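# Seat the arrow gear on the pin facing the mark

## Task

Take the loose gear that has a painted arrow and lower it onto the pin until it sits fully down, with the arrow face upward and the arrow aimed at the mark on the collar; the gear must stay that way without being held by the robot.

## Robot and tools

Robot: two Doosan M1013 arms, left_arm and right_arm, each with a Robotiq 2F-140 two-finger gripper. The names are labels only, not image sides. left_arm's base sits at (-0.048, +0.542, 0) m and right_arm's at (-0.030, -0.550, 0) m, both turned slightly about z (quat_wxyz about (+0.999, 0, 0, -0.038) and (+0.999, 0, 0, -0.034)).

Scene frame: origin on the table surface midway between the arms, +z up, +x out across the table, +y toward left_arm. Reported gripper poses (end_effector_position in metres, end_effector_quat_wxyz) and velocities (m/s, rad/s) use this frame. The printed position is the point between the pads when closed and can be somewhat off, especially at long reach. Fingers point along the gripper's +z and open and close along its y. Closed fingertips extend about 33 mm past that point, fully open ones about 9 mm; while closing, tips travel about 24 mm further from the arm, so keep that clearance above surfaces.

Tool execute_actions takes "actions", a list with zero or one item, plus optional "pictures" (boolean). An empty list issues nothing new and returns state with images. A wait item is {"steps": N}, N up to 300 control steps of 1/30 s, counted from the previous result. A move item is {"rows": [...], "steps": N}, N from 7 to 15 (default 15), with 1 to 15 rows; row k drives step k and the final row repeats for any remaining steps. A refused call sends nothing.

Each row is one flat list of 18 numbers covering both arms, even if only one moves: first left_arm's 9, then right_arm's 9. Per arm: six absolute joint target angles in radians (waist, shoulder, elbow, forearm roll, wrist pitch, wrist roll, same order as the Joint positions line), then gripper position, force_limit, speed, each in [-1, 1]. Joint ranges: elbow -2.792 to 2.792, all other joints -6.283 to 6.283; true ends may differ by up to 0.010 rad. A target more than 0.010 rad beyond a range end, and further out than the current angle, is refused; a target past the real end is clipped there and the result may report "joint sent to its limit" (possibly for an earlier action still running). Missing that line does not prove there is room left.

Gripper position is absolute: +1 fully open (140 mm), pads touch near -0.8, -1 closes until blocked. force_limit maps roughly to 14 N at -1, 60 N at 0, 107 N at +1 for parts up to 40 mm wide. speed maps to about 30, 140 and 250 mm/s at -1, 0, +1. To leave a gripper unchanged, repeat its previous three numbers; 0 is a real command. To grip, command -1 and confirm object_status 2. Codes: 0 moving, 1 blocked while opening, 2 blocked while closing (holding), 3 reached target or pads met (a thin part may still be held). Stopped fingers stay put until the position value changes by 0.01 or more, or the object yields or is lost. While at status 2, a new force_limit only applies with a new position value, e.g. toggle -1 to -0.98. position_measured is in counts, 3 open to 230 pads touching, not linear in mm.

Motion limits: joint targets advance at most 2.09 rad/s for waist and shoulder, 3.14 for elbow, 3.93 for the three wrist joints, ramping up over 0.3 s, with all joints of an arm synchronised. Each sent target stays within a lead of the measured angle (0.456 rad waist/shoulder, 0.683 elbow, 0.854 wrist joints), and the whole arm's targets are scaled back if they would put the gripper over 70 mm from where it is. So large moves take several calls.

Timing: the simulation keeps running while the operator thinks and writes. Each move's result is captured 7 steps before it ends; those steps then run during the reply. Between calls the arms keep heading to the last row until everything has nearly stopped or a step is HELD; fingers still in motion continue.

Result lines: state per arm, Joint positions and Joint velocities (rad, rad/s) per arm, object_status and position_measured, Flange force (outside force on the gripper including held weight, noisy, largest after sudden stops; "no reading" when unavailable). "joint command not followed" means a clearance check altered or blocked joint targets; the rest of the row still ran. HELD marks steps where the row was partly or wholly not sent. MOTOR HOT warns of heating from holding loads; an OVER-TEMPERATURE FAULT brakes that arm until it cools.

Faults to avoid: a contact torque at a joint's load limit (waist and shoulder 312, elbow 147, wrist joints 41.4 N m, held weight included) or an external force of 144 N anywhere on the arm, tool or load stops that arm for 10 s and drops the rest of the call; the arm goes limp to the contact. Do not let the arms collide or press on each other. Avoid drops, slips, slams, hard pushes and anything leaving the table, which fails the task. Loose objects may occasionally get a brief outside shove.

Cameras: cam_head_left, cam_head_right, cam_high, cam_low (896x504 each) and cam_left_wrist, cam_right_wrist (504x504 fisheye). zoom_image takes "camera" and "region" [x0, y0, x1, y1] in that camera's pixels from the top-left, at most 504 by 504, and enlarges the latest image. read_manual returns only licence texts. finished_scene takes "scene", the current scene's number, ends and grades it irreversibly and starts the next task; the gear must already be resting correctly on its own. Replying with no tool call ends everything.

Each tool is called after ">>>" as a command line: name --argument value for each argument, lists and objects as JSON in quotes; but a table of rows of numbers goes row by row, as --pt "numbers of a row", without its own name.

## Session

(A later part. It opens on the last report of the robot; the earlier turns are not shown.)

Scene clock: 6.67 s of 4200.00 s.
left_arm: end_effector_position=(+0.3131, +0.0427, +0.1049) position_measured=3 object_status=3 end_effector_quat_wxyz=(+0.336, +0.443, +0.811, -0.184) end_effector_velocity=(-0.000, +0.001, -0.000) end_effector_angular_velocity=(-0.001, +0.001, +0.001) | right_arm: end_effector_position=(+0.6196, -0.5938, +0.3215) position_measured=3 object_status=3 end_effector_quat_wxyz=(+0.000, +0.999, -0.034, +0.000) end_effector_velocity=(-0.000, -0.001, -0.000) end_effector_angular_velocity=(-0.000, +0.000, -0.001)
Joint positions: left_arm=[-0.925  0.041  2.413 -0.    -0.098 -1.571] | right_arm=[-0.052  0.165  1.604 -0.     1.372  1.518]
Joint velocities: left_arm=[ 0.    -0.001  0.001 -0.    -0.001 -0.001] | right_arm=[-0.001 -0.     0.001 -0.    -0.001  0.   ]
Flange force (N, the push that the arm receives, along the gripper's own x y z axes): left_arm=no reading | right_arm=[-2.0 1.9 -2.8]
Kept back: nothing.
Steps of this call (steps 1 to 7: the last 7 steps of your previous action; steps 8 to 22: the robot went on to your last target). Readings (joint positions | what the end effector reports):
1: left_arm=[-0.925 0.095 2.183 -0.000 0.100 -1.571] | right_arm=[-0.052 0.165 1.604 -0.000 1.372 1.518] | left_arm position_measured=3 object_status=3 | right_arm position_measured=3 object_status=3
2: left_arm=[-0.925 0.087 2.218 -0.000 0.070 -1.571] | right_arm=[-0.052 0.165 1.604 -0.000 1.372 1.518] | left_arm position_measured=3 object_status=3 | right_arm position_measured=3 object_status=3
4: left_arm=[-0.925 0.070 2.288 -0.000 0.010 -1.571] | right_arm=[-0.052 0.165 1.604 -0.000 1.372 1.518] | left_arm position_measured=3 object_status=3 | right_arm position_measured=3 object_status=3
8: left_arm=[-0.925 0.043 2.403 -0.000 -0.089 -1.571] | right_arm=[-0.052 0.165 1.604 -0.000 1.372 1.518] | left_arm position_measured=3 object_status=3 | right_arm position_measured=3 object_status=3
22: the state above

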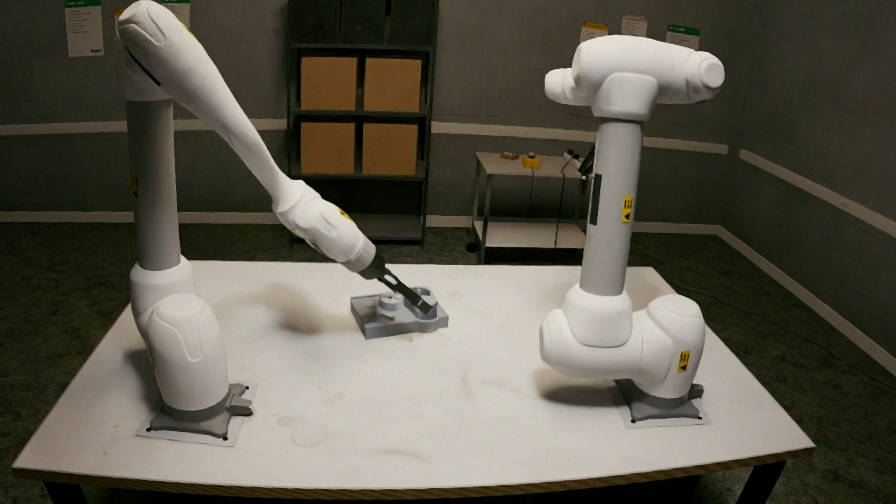

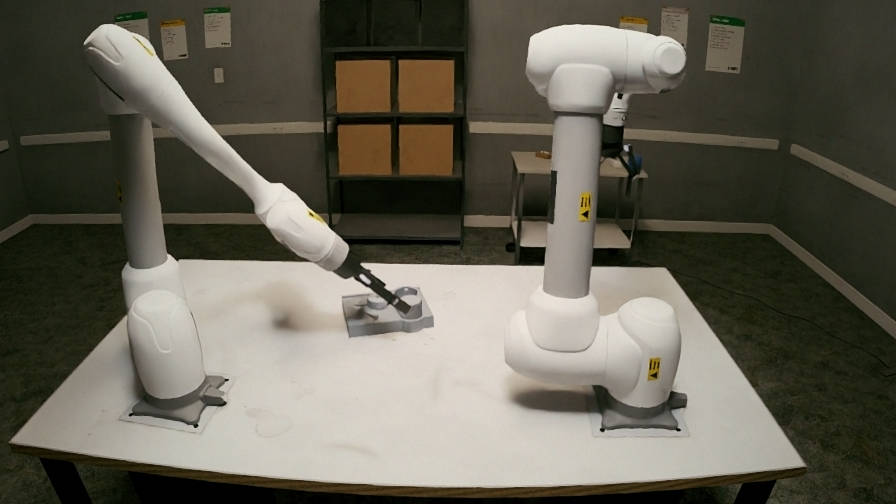

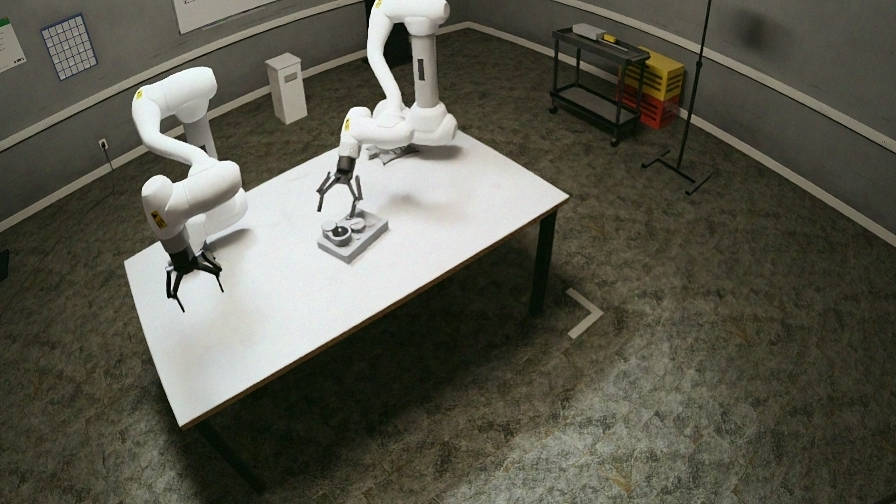

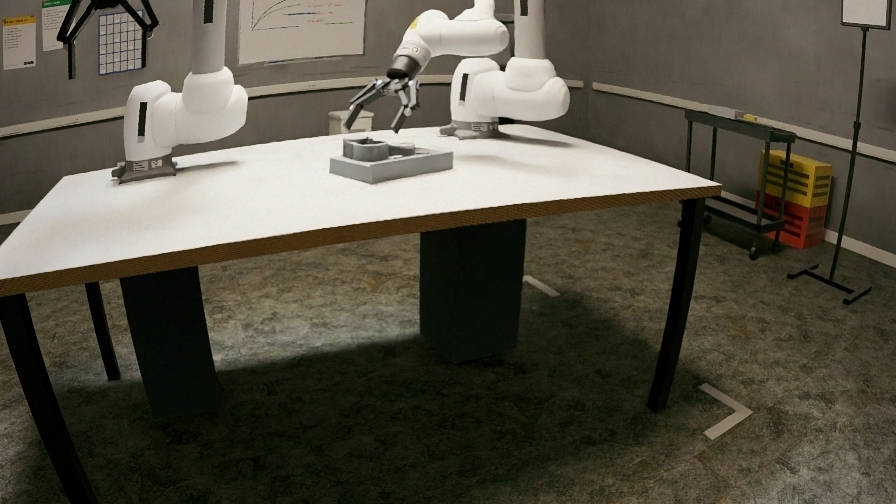

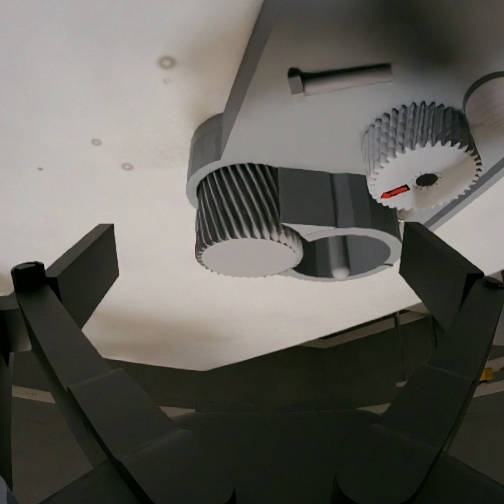

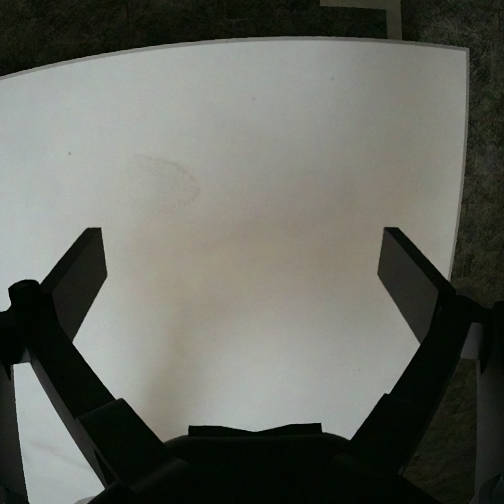

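>>> execute_actions --actions '[{"rows":[[-0.85,0.10,2.05,0,0.4,-0.9,0.2,-0.3,0,-0.052,0.165,1.604,0,1.372,1.518,1,0,0]]}]'

>>> execute_actions --actions '[{"rows":[[-0.7845,0.2335,1.8897,0,1.0184,-0.2497,0.2,-0.3,0,-0.052,0.165,1.604,0,1.372,1.518,1,0,0]]}]'

>>> execute_actions --actions '[{"steps":22}]' --pictures true

Scene clock: 7.97 s of 4200.00 s.
left_arm: end_effector_position=(+0.3609, +0.0119, +0.1390) position_measured=52 object_status=0 end_effector_quat_wxyz=(+0.322, +0.563, +0.753, -0.108) end_effector_velocity=(+0.298, -0.160, +0.248) end_effector_angular_velocity=(+1.220, -0.734, -1.329) | right_arm: end_effector_position=(+0.6196, -0.5938, +0.3215) position_measured=3 object_status=3 end_effector_quat_wxyz=(+0.000, +0.999, -0.034, +0.000) end_effector_velocity=(+0.001, -0.000, +0.001) end_effector_angular_velocity=(-0.001, -0.003, +0.000)
Joint positions: left_arm=[-0.89   0.069  2.241  0.     0.138 -1.253] | right_arm=[-0.052  0.165  1.604 -0.     1.372  1.518]
Joint velocities: left_arm=[ 0.23   0.182 -1.102 -0.     1.507  2.028] | right_arm=[-0.    -0.    -0.001 -0.001 -0.001 -0.   ]
Flange force (N, the push that the arm receives, along the gripper's own x y z axes): left_arm=no reading | right_arm=[-2.2 1.2 -2.2]
Steps of this call (steps 1 to 15: the robot went on to your last target; steps 16 to 31: nothing new was sent; steps 32 to 39: the first 8 steps of this action). Readings (joint positions | what the end effector reports):
32: left_arm=[-0.925 0.041 2.413 -0.000 -0.098 -1.571] | right_arm=[-0.052 0.165 1.604 -0.000 1.372 1.518] | left_arm position_measured=3 object_status=0 | right_arm position_measured=3 object_status=3
33: left_arm=[-0.924 0.041 2.410 -0.000 -0.093 -1.564] | right_arm=[-0.052 0.165 1.604 -0.000 1.372 1.518] | left_arm position_measured=6 object_status=0 | right_arm position_measured=3 object_status=3
35: left_arm=[-0.918 0.046 2.380 -0.000 -0.051 -1.508] | right_arm=[-0.052 0.165 1.604 -0.000 1.372 1.518] | left_arm position_measured=21 object_status=0 | right_arm position_measured=3 object_status=3
39: the state above

Scene clock: 8.47 s of 4200.00 s.
left_arm: end_effector_position=(+0.3999, +0.0411, +0.1456) position_measured=104 object_status=3 end_effector_quat_wxyz=(+0.145, +0.803, +0.578, +0.008) end_effector_velocity=(-0.095, +0.364, -0.198) end_effector_angular_velocity=(+1.987, +0.775, -1.913) | right_arm: end_effector_position=(+0.6196, -0.5938, +0.3215) position_measured=3 object_status=3 end_effector_quat_wxyz=(+0.000, +0.999, -0.034, +0.000) end_effector_velocity=(-0.000, +0.001, -0.000) end_effector_angular_velocity=(+0.000, +0.002, +0.001)
Joint positions: left_arm=[-0.817  0.168  1.969  0.     0.713 -0.57 ] | right_arm=[-0.052  0.165  1.604 -0.     1.372  1.518]
Joint velocities: left_arm=[ 0.23   0.465 -0.559 -0.001  2.128  2.238] | right_arm=[ 0.001  0.     0.    -0.     0.001 -0.   ]
Flange force (N, the push that the arm receives, along the gripper's own x y z axes): left_arm=[-5.6 0.1 6.0] | right_arm=[-0.3 0.6 -2.7]
Steps of this call (steps 1 to 7: the last 7 steps of your previous action; steps 8 to 15: the first 8 steps of this action). Readings (joint positions | what the end effector reports):
8: left_arm=[-0.850 0.100 2.050 0.000 0.400 -0.901] | right_arm=[-0.052 0.165 1.604 -0.000 1.372 1.518] | left_arm position_measured=104 object_status=0 | right_arm position_measured=3 object_status=3
9: left_arm=[-0.849 0.101 2.049 0.000 0.407 -0.893] | right_arm=[-0.052 0.165 1.604 -0.000 1.372 1.518] | left_arm position_measured=104 object_status=0 | right_arm position_measured=3 object_status=3
11: left_arm=[-0.844 0.113 2.035 0.000 0.460 -0.837] | right_arm=[-0.052 0.165 1.604 -0.000 1.372 1.518] | left_arm position_measured=104 object_status=0 | right_arm position_measured=3 object_status=3
15: the state above

Scene clock: 9.20 s of 4200.00 s.
left_arm: end_effector_position=(+0.3822, +0.0951, +0.1298) position_measured=104 object_status=3 end_effector_quat_wxyz=(-0.000, +0.887, +0.462, +0.000) end_effector_velocity=(+0.001, -0.001, +0.001) end_effector_angular_velocity=(-0.000, -0.003, -0.001) | right_arm: end_effector_position=(+0.6196, -0.5938, +0.3215) position_measured=3 object_status=3 end_effector_quat_wxyz=(+0.000, +0.999, -0.034, +0.000) end_effector_velocity=(-0.000, -0.000, +0.000) end_effector_angular_velocity=(-0.000, +0.001, -0.000)
Joint positions: left_arm=[-0.784  0.233  1.89   0.     1.018 -0.25 ] | right_arm=[-0.052  0.165  1.604 -0.     1.372  1.518]
Joint velocities: left_arm=[-0.001 -0.    -0.001  0.002 -0.001 -0.001] | right_arm=[-0.001  0.    -0.    -0.     0.001 -0.   ]
Flange force (N, the push that the arm receives, along the gripper's own x y z axes): left_arm=[-6.9 -0.3 1.5] | right_arm=[0.0 0.2 -2.0]
Kept back: nothing.
Steps of this call (steps 1 to 7: the last 7 steps of your previous action; steps 8 to 22: the robot went on to your last target). Readings (joint positions | what the end effector reports):
1: left_arm=[-0.809 0.183 1.950 0.000 0.786 -0.494] | right_arm=[-0.052 0.165 1.604 -0.000 1.372 1.518] | left_arm position_measured=104 object_status=3 | right_arm position_measured=3 object_status=3
2: left_arm=[-0.802 0.198 1.932 0.000 0.854 -0.422] | right_arm=[-0.052 0.165 1.604 -0.000 1.372 1.518] | left_arm position_measured=104 object_status=3 | right_arm position_measured=3 object_status=3
4: left_arm=[-0.791 0.221 1.905 0.000 0.959 -0.312] | right_arm=[-0.052 0.165 1.604 -0.000 1.372 1.518] | left_arm position_measured=104 object_status=3 | right_arm position_measured=3 object_status=3
8: left_arm=[-0.784 0.233 1.890 0.000 1.018 -0.250] | right_arm=[-0.052 0.165 1.604 -0.000 1.372 1.518] | left_arm position_measured=104 object_status=3 | right_arm position_measured=3 object_status=3
22: the state above

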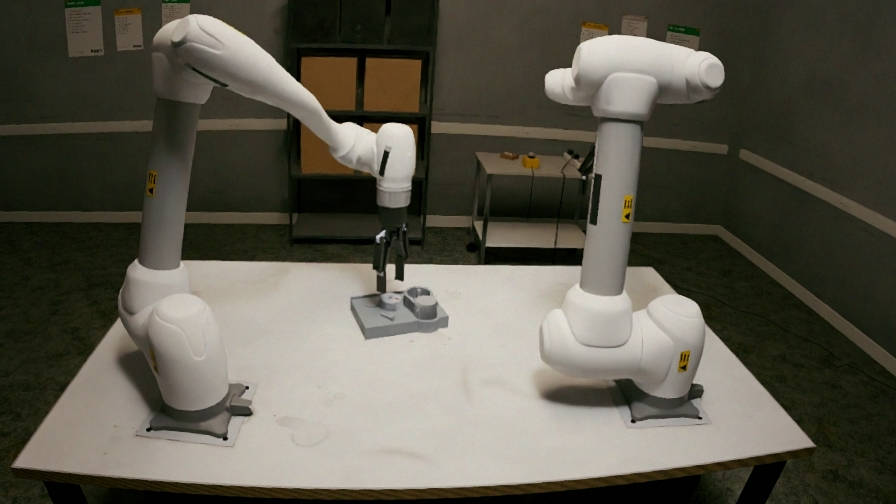

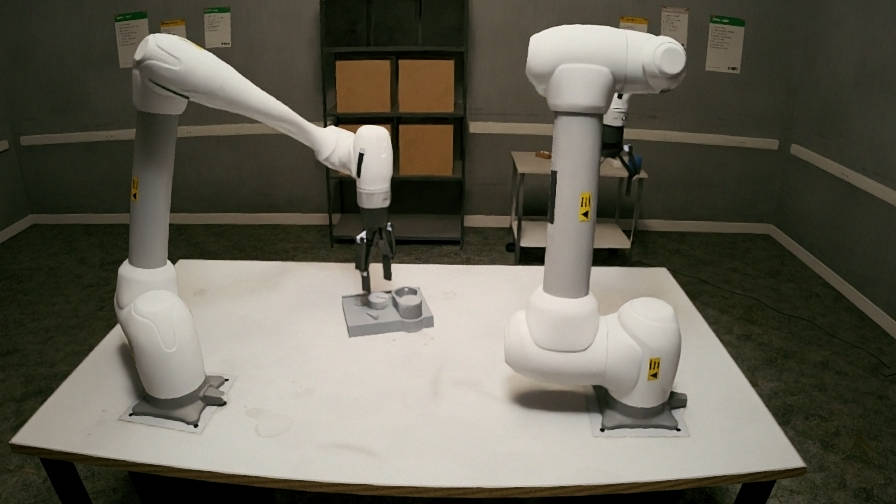

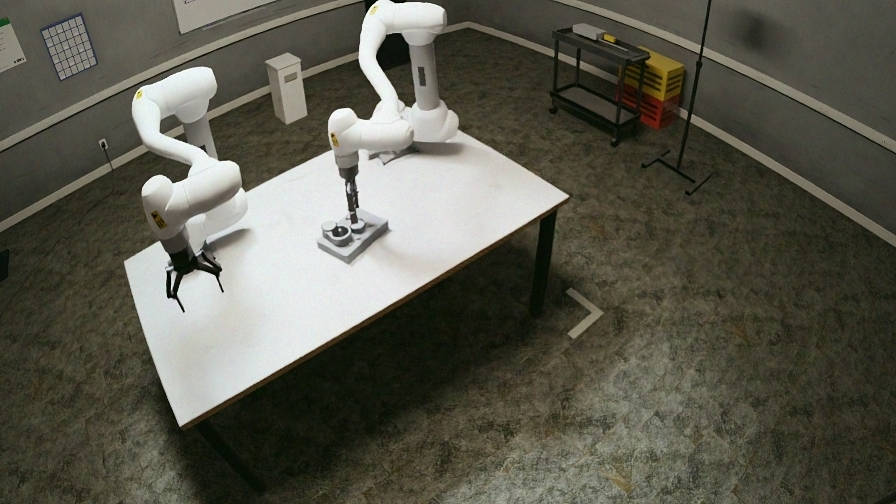

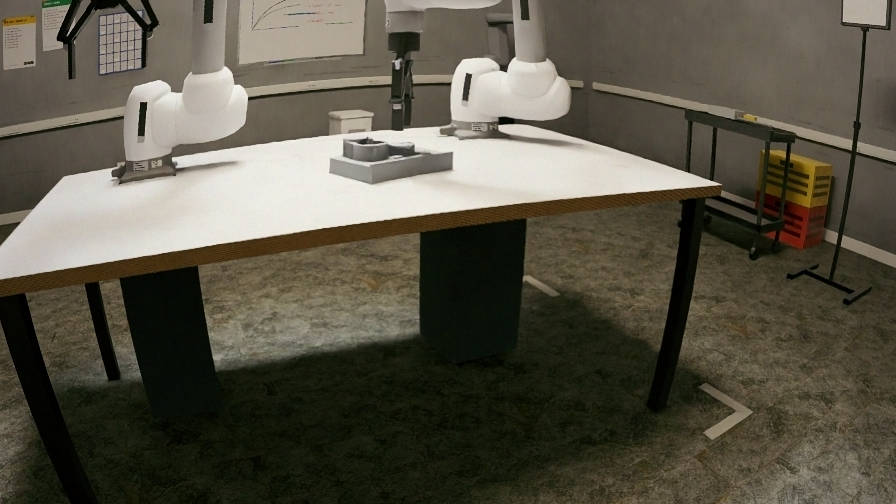

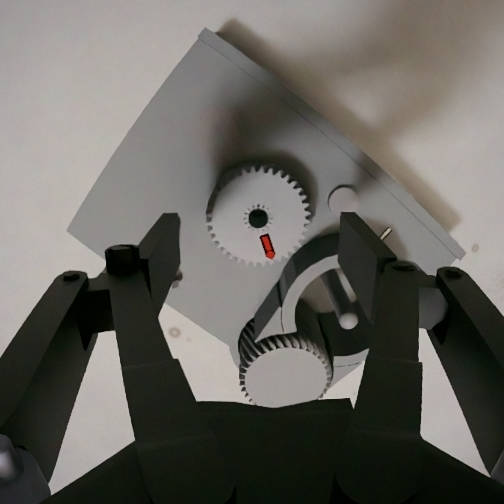

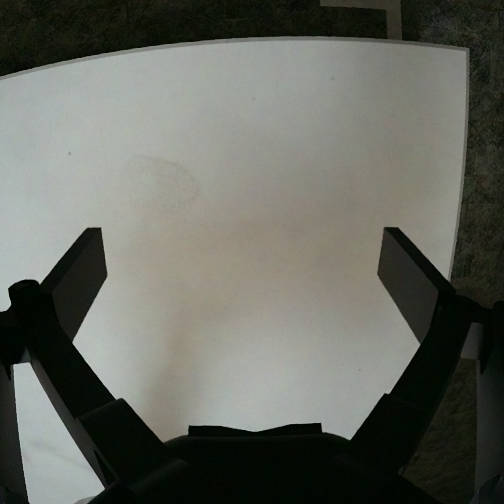

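>>> execute_actions --actions '[{"rows":[[-0.7845,0.245,1.9006,0,0.996,-0.2497,0.08,-0.3,0,-0.052,0.165,1.604,0,1.372,1.518,1,0,0],[-0.7845,0.245,1.9006,0,0.996,-0.2497,0.08,-0.3,0,-0.052,0.165,1.604,0,1.372,1.518,1,0,0],[-0.7845,0.245,1.9006,0,0.996,-0.2497,0.08,-0.3,0,-0.052,0.165,1.604,0,1.372,1.518,1,0,0],[-0.7845,0.2815,1.9333,0,0.9268,-0.2497,0.08,-0.3,0,-0.052,0.165,1.604,0,1.372,1.518,1,0,0]]}]'

>>> execute_actions --actions '[{"rows":[[-0.7845,0.2815,1.9333,0,0.9268,-0.2497,-1,-0.3,-0.7,-0.052,0.165,1.604,0,1.372,1.518,1,0,0]]}]'

>>> execute_actions --actions '[{"steps":10}]' --pictures true

>>> zoom_image --camera "cam_left_wrist" --region '[170, 160, 350, 340]'

>>> zoom_image --camera "cam_low" --region '[320, 110, 460, 190]'

Scene clock: 10.07 s of 4200.00 s.
left_arm: end_effector_position=(+0.3817, +0.0956, +0.0808) position_measured=119 object_status=0 end_effector_quat_wxyz=(-0.001, +0.887, +0.462, -0.000) end_effector_velocity=(-0.002, -0.000, -0.107) end_effector_angular_velocity=(-0.001, +0.001, +0.000) | right_arm: end_effector_position=(+0.6196, -0.5938, +0.3215) position_measured=3 object_status=3 end_effector_quat_wxyz=(+0.000, +0.999, -0.034, +0.000) end_effector_velocity=(-0.001, -0.000, -0.000) end_effector_angular_velocity=(+0.000, +0.002, -0.001)
Joint positions: left_arm=[-0.784  0.281  1.933 -0.     0.93  -0.25 ] | right_arm=[-0.052  0.165  1.604 -0.     1.372  1.518]
Joint velocities: left_arm=[-0.001  0.109  0.089 -0.002 -0.198 -0.   ] | right_arm=[-0.001 -0.     0.001  0.     0.001 -0.   ]
Flange force (N, the push that the arm receives, along the gripper's own x y z axes): left_arm=[-6.3 1.1 2.2] | right_arm=[-2.6 1.0 -2.4]
Steps of this call (steps 1 to 15: the robot went on to your last target; steps 16 to 18: nothing new was sent; steps 19 to 26: the first 8 steps of this action). Readings (joint positions | what the end effector reports):
19: left_arm=[-0.784 0.234 1.890 -0.000 1.018 -0.250] | right_arm=[-0.052 0.165 1.604 -0.000 1.372 1.518] | left_arm position_measured=104 object_status=0 | right_arm position_measured=3 object_status=3
20: left_arm=[-0.784 0.237 1.892 -0.000 1.012 -0.250] | right_arm=[-0.052 0.165 1.604 -0.000 1.372 1.518] | left_arm position_measured=107 object_status=0 | right_arm position_measured=3 object_status=3
22: left_arm=[-0.784 0.245 1.901 -0.000 0.997 -0.250] | right_arm=[-0.052 0.165 1.604 -0.000 1.372 1.518] | left_arm position_measured=119 object_status=0 | right_arm position_measured=3 object_status=3
26: the state above

Scene clock: 10.57 s of 4200.00 s.
left_arm: end_effector_position=(+0.3823, +0.0950, +0.0801) position_measured=139 object_status=0 end_effector_quat_wxyz=(+0.000, +0.887, +0.462, +0.000) end_effector_velocity=(-0.002, +0.000, -0.001) end_effector_angular_velocity=(+0.001, +0.002, -0.001) | right_arm: end_effector_position=(+0.6196, -0.5938, +0.3215) position_measured=3 object_status=3 end_effector_quat_wxyz=(+0.000, +0.999, -0.034, +0.000) end_effector_velocity=(-0.000, -0.000, -0.000) end_effector_angular_velocity=(-0.000, +0.001, -0.000)
Joint positions: left_arm=[-0.784  0.281  1.933 -0.     0.927 -0.25 ] | right_arm=[-0.052  0.165  1.604 -0.     1.372  1.518]
Joint velocities: left_arm=[-0.001  0.     0.002 -0.001 -0.    -0.   ] | right_arm=[-0.     0.     0.001 -0.    -0.    -0.   ]
Flange force (N, the push that the arm receives, along the gripper's own x y z axes): left_arm=[-4.1 -0.2 -16.4] | right_arm=[0.8 2.3 -2.8]
Steps of this call (steps 1 to 7: the last 7 steps of your previous action; steps 8 to 15: the first 8 steps of this action). Readings (joint positions | what the end effector reports):
8: left_arm=[-0.784 0.281 1.933 -0.000 0.927 -0.250] | right_arm=[-0.052 0.165 1.604 0.000 1.372 1.518] | left_arm position_measured=119 object_status=0 | right_arm position_measured=3 object_status=3
9: left_arm=[-0.784 0.281 1.933 -0.000 0.927 -0.250] | right_arm=[-0.052 0.165 1.604 -0.000 1.372 1.518] | left_arm position_measured=120 object_status=0 | right_arm position_measured=3 object_status=3
11: left_arm=[-0.784 0.281 1.933 -0.000 0.927 -0.250] | right_arm=[-0.052 0.165 1.604 -0.000 1.372 1.518] | left_arm position_measured=127 object_status=0 | right_arm position_measured=3 object_status=3
15: the state above

Scene clock: 10.90 s of 4200.00 s.
left_arm: end_effector_position=(+0.3823, +0.0950, +0.0801) position_measured=139 object_status=2 end_effector_quat_wxyz=(+0.000, +0.887, +0.462, +0.000) end_effector_velocity=(+0.001, +0.001, -0.000) end_effector_angular_velocity=(+0.000, +0.000, +0.002) | right_arm: end_effector_position=(+0.6196, -0.5938, +0.3215) position_measured=3 object_status=3 end_effector_quat_wxyz=(+0.000, +0.999, -0.034, +0.000) end_effector_velocity=(-0.000, +0.000, -0.000) end_effector_angular_velocity=(+0.000, +0.000, +0.000)
Joint positions: left_arm=[-0.784  0.281  1.933 -0.     0.927 -0.25 ] | right_arm=[-0.052  0.165  1.604  0.     1.372  1.518]
Joint velocities: left_arm=[ 0.002 -0.     0.001  0.    -0.     0.   ] | right_arm=[ 0. -0.  0.  0.  0. -0.]
Flange force (N, the push that the arm receives, along the gripper's own x y z axes): left_arm=[-4.8 -2.8 -15.7] | right_arm=[-1.8 0.1 -2.4]
Kept back: nothing.
Steps of this call (steps 1 to 7: the last 7 steps of your previous action; steps 8 to 10: the robot went on to your last target). Readings (joint positions | what the end effector reports):
1: left_arm=[-0.784 0.281 1.933 -0.000 0.927 -0.250] | right_arm=[-0.052 0.165 1.604 -0.000 1.372 1.518] | left_arm position_measured=139 object_status=0 | right_arm position_measured=3 object_status=3
2: left_arm=[-0.784 0.281 1.933 -0.000 0.927 -0.250] | right_arm=[-0.052 0.165 1.604 -0.000 1.372 1.518] | left_arm position_measured=139 object_status=0 | right_arm position_measured=3 object_status=3
4: left_arm=[-0.784 0.281 1.933 -0.000 0.927 -0.250] | right_arm=[-0.052 0.165 1.604 0.000 1.372 1.518] | left_arm position_measured=139 object_status=0 | right_arm position_measured=3 object_status=3
8: left_arm=[-0.784 0.281 1.933 -0.000 0.927 -0.250] | right_arm=[-0.052 0.165 1.604 -0.000 1.372 1.518] | left_arm position_measured=139 object_status=2 | right_arm position_measured=3 object_status=3
10: the state above

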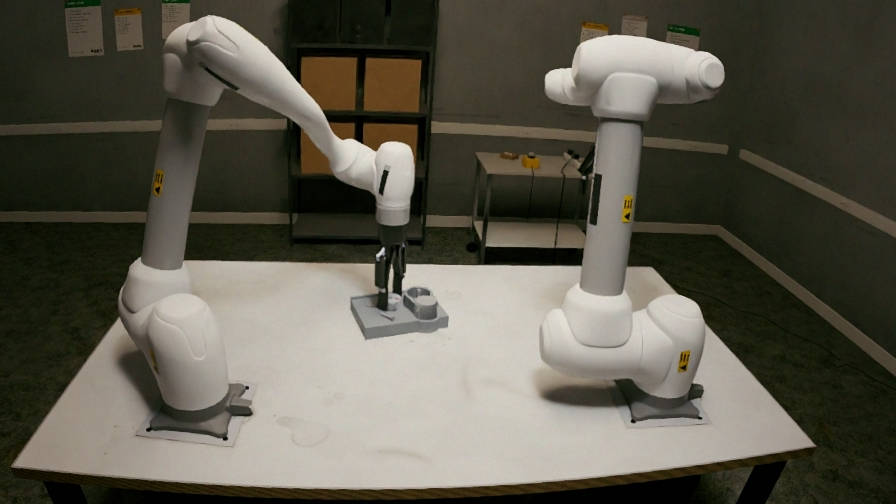

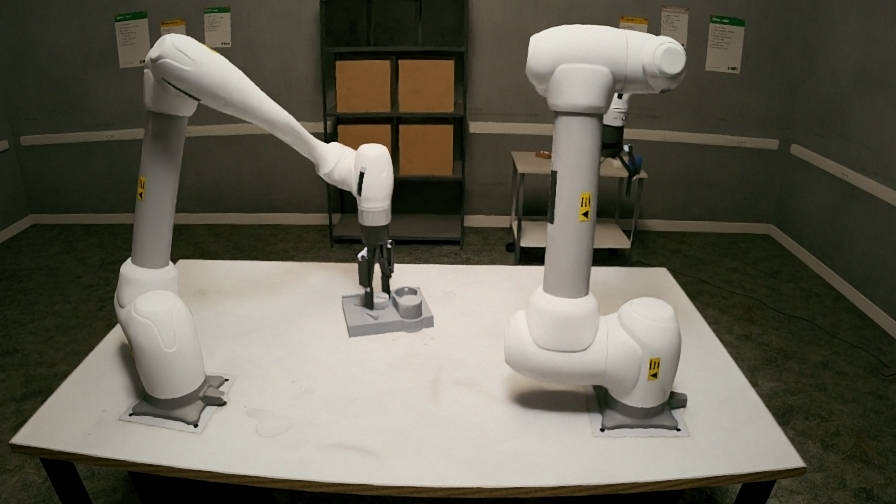

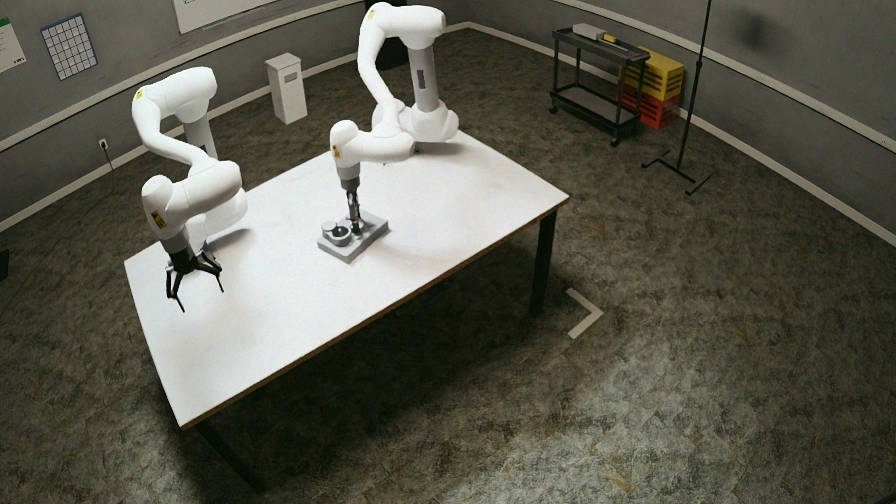

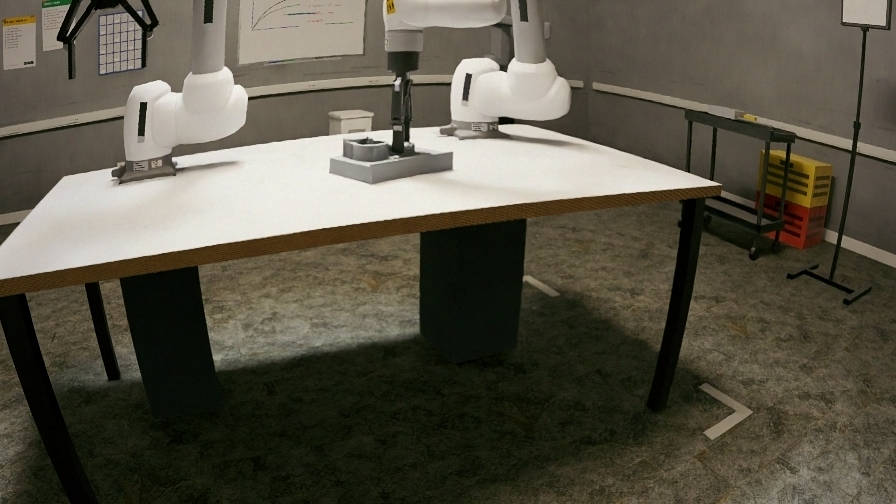

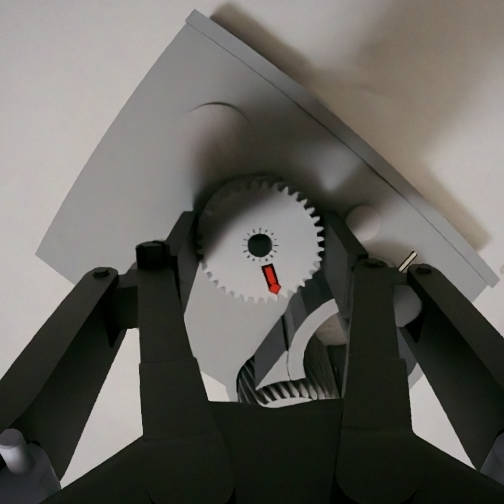

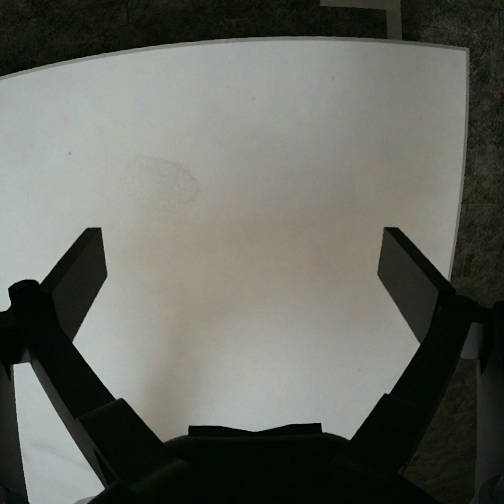

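Region (170, 160, 350, 340) of cam_left_wrist's 504x504 image, scaled by 2.800, with more detail than that image has.

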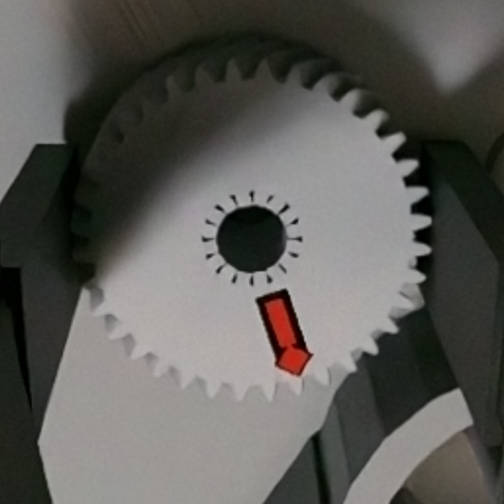

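Region (320, 110, 460, 190) of cam_low's 896x504 image, scaled by 3.600, with more detail than that image has; it fills the top 288 rows of this view, and the rest is white.

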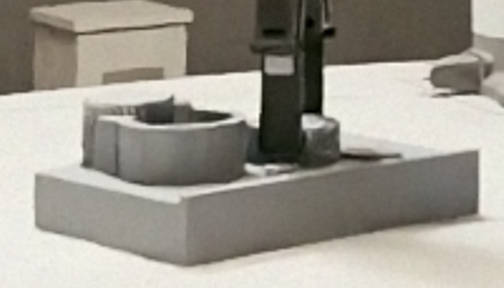

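>>> execute_actions --actions '[{"rows":[[-0.7845,0.2155,1.8707,0,1.0554,-0.2497,-1,-0.3,-0.7,-0.052,0.165,1.604,0,1.372,1.518,1,0,0]],"steps":10}]'

>>> execute_actions --actions '[{"rows":[[-0.95,0.3356,1.7097,0,1.0963,-0.4152,-1,-0.3,-0.7,-0.052,0.165,1.604,0,1.372,1.518,1,0,0]]}]'

>>> execute_actions --actions '[{"steps":12}]' --pictures true

>>> zoom_image --camera "cam_left_wrist" --region '[160, 0, 370, 210]'

Scene clock: 12.00 s of 4200.00 s.
left_arm: end_effector_position=(+0.3818, +0.0956, +0.0936) position_measured=139 object_status=2 end_effector_quat_wxyz=(-0.001, +0.887, +0.462, -0.000) end_effector_velocity=(+0.021, -0.022, +0.454) end_effector_angular_velocity=(-0.025, -0.022, +0.001) | right_arm: end_effector_position=(+0.6196, -0.5938, +0.3215) position_measured=3 object_status=3 end_effector_quat_wxyz=(+0.000, +0.999, -0.034, +0.000) end_effector_velocity=(+0.001, +0.000, +0.000) end_effector_angular_velocity=(-0.000, -0.001, +0.000)
Joint positions: left_arm=[-0.784  0.268  1.921  0.     0.955 -0.25 ] | right_arm=[-0.052  0.165  1.604 -0.     1.372  1.518]
Joint velocities: left_arm=[ 0.002 -0.425 -0.418  0.001  0.81   0.   ] | right_arm=[ 0.     0.    -0.001 -0.    -0.    -0.   ]
Flange force (N, the push that the arm receives, along the gripper's own x y z axes): left_arm=[-5.7 -1.5 11.9] | right_arm=[-1.8 0.7 -2.3]
Steps of this call (steps 1 to 15: the robot went on to your last target; steps 16 to 30: nothing new was sent; steps 31 to 33: the first 3 steps of this action). Readings (joint positions | what the end effector reports):
31: left_arm=[-0.784 0.281 1.933 -0.000 0.927 -0.250] | right_arm=[-0.052 0.165 1.604 -0.000 1.372 1.518] | left_arm position_measured=139 object_status=2 | right_arm position_measured=3 object_status=3
32: left_arm=[-0.784 0.278 1.931 0.000 0.934 -0.250] | right_arm=[-0.052 0.165 1.604 -0.000 1.372 1.518] | left_arm position_measured=139 object_status=2 | right_arm position_measured=3 object_status=3
33: the state above

Scene clock: 12.50 s of 4200.00 s.
left_arm: end_effector_position=(+0.3586, -0.0038, +0.1506) position_measured=139 object_status=2 end_effector_quat_wxyz=(-0.000, +0.887, +0.462, +0.000) end_effector_velocity=(-0.167, -0.503, -0.006) end_effector_angular_velocity=(-0.000, -0.003, -0.007) | right_arm: end_effector_position=(+0.6196, -0.5938, +0.3215) position_measured=3 object_status=3 end_effector_quat_wxyz=(+0.000, +0.999, -0.034, +0.000) end_effector_velocity=(-0.001, -0.001, -0.000) end_effector_angular_velocity=(+0.000, +0.002, -0.001)
Joint positions: left_arm=[-0.906  0.304  1.753  0.     1.085 -0.371] | right_arm=[-0.052  0.165  1.604 -0.     1.372  1.518]
Joint velocities: left_arm=[-0.616  0.444 -0.599  0.003  0.153 -0.611] | right_arm=[-0.001 -0.     0.     0.     0.002 -0.   ]
Flange force (N, the push that the arm receives, along the gripper's own x y z axes): left_arm=[-5.9 4.1 9.7] | right_arm=[-1.0 1.6 -2.8]
Steps of this call (steps 1 to 7: the last 7 steps of your previous action; steps 8 to 15: the first 8 steps of this action). Readings (joint positions | what the end effector reports):
8: left_arm=[-0.785 0.216 1.871 0.000 1.055 -0.250] | right_arm=[-0.052 0.165 1.604 -0.000 1.372 1.518] | left_arm position_measured=139 object_status=2 | right_arm position_measured=3 object_status=3
9: left_arm=[-0.788 0.218 1.868 0.000 1.057 -0.253] | right_arm=[-0.052 0.165 1.604 -0.000 1.372 1.518] | left_arm position_measured=139 object_status=2 | right_arm position_measured=3 object_status=3
11: left_arm=[-0.817 0.240 1.838 0.000 1.064 -0.283] | right_arm=[-0.052 0.165 1.604 -0.000 1.372 1.518] | left_arm position_measured=139 object_status=2 | right_arm position_measured=3 object_status=3
15: the state above

Scene clock: 12.90 s of 4200.00 s.
left_arm: end_effector_position=(+0.3451, -0.0400, +0.1500) position_measured=139 object_status=2 end_effector_quat_wxyz=(-0.000, +0.887, +0.462, -0.000) end_effector_velocity=(+0.001, +0.000, -0.000) end_effector_angular_velocity=(+0.001, -0.002, -0.001) | right_arm: end_effector_position=(+0.6196, -0.5938, +0.3215) position_measured=3 object_status=3 end_effector_quat_wxyz=(+0.000, +0.999, -0.034, +0.000) end_effector_velocity=(+0.000, +0.000, +0.000) end_effector_angular_velocity=(-0.000, -0.001, +0.001)
Joint positions: left_arm=[-0.95   0.336  1.71  -0.     1.096 -0.415] | right_arm=[-0.052  0.165  1.604 -0.     1.372  1.518]
Joint velocities: left_arm=[ 0.     0.001 -0.     0.002 -0.001  0.001] | right_arm=[ 0.001 -0.    -0.    -0.    -0.001 -0.   ]
Flange force (N, the push that the arm receives, along the gripper's own x y z axes): left_arm=[-5.5 1.2 8.3] | right_arm=[-1.3 1.5 -2.3]
Kept back: nothing.
Steps of this call (steps 1 to 7: the last 7 steps of your previous action; steps 8 to 12: the robot went on to your last target). Readings (joint positions | what the end effector reports):
1: left_arm=[-0.925 0.318 1.734 0.000 1.090 -0.390] | right_arm=[-0.052 0.165 1.604 0.000 1.372 1.518] | left_arm position_measured=139 object_status=2 | right_arm position_measured=3 object_status=3
2: left_arm=[-0.940 0.328 1.720 -0.000 1.094 -0.405] | right_arm=[-0.052 0.165 1.604 -0.000 1.372 1.518] | left_arm position_measured=139 object_status=2 | right_arm position_measured=3 object_status=3
4: left_arm=[-0.950 0.335 1.710 -0.000 1.096 -0.415] | right_arm=[-0.052 0.165 1.604 -0.000 1.372 1.518] | left_arm position_measured=139 object_status=2 | right_arm position_measured=3 object_status=3
8: left_arm=[-0.950 0.335 1.710 -0.000 1.096 -0.415] | right_arm=[-0.052 0.165 1.604 -0.000 1.372 1.518] | left_arm position_measured=139 object_status=2 | right_arm position_measured=3 object_status=3
12: the state above

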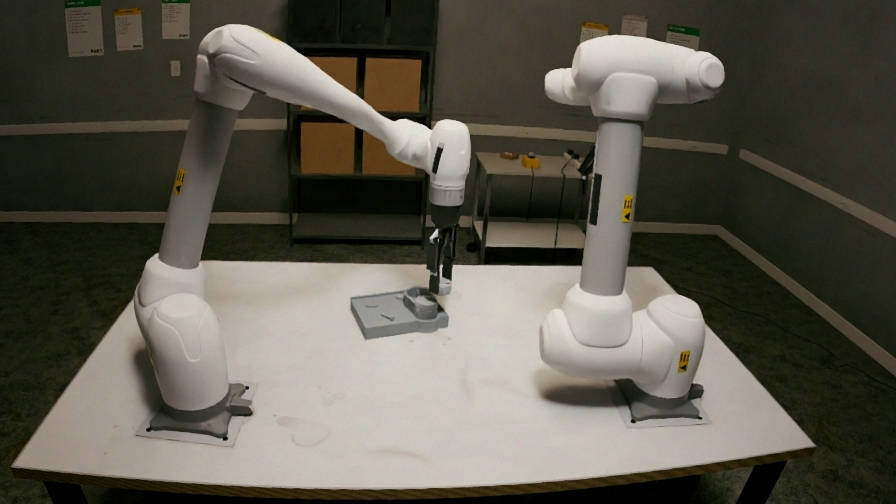

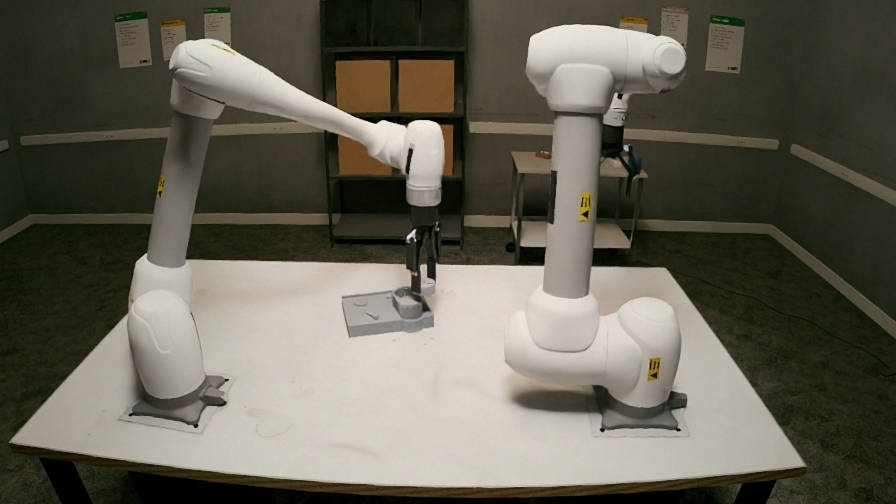

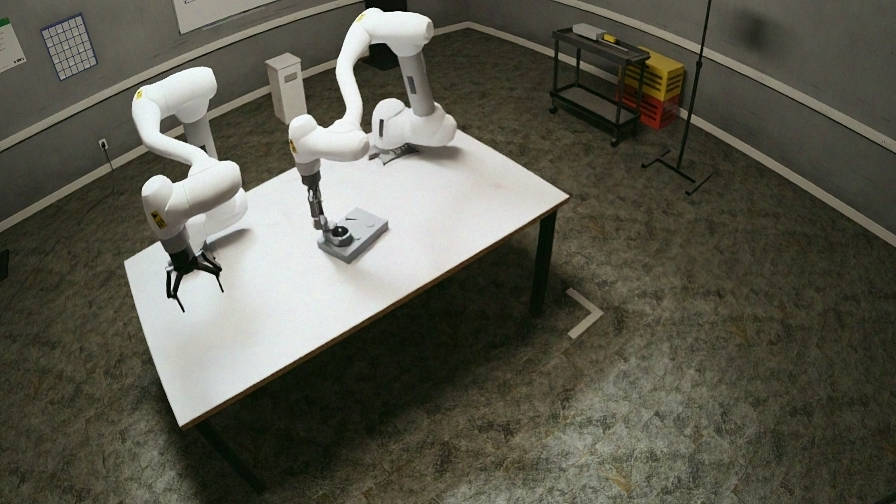

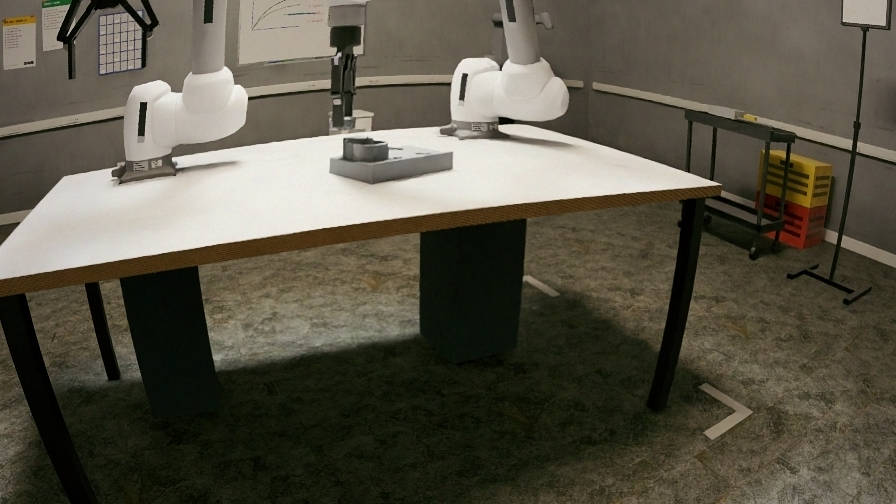

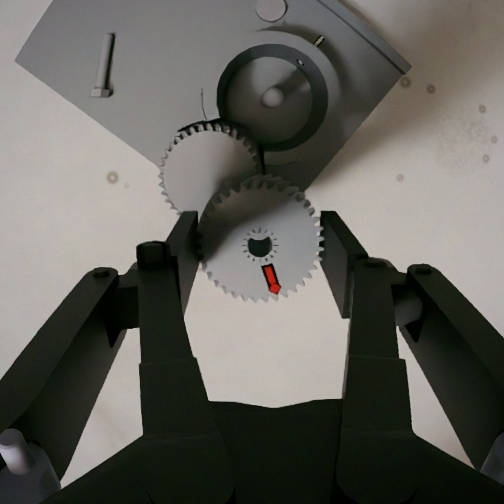

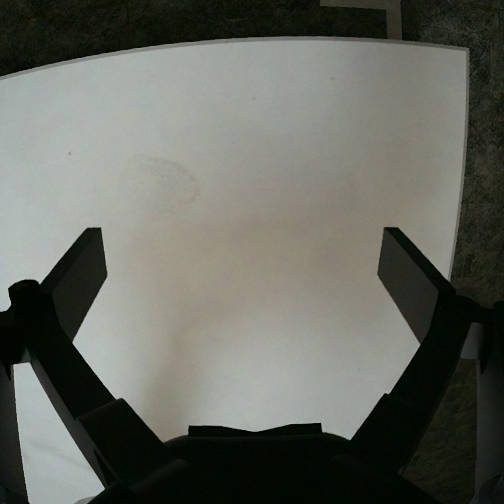

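Region (160, 0, 370, 210) of cam_left_wrist's 504x504 image, scaled by 2.400, with more detail than that image has.

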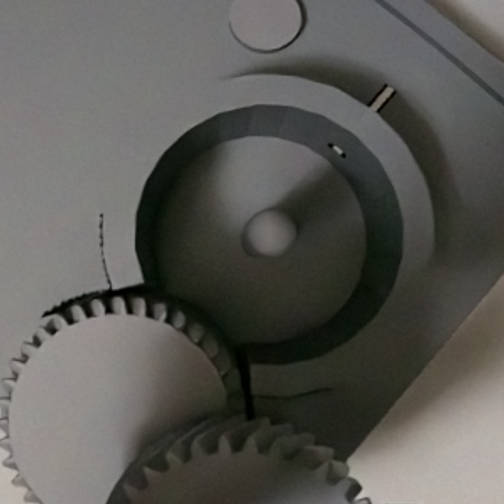

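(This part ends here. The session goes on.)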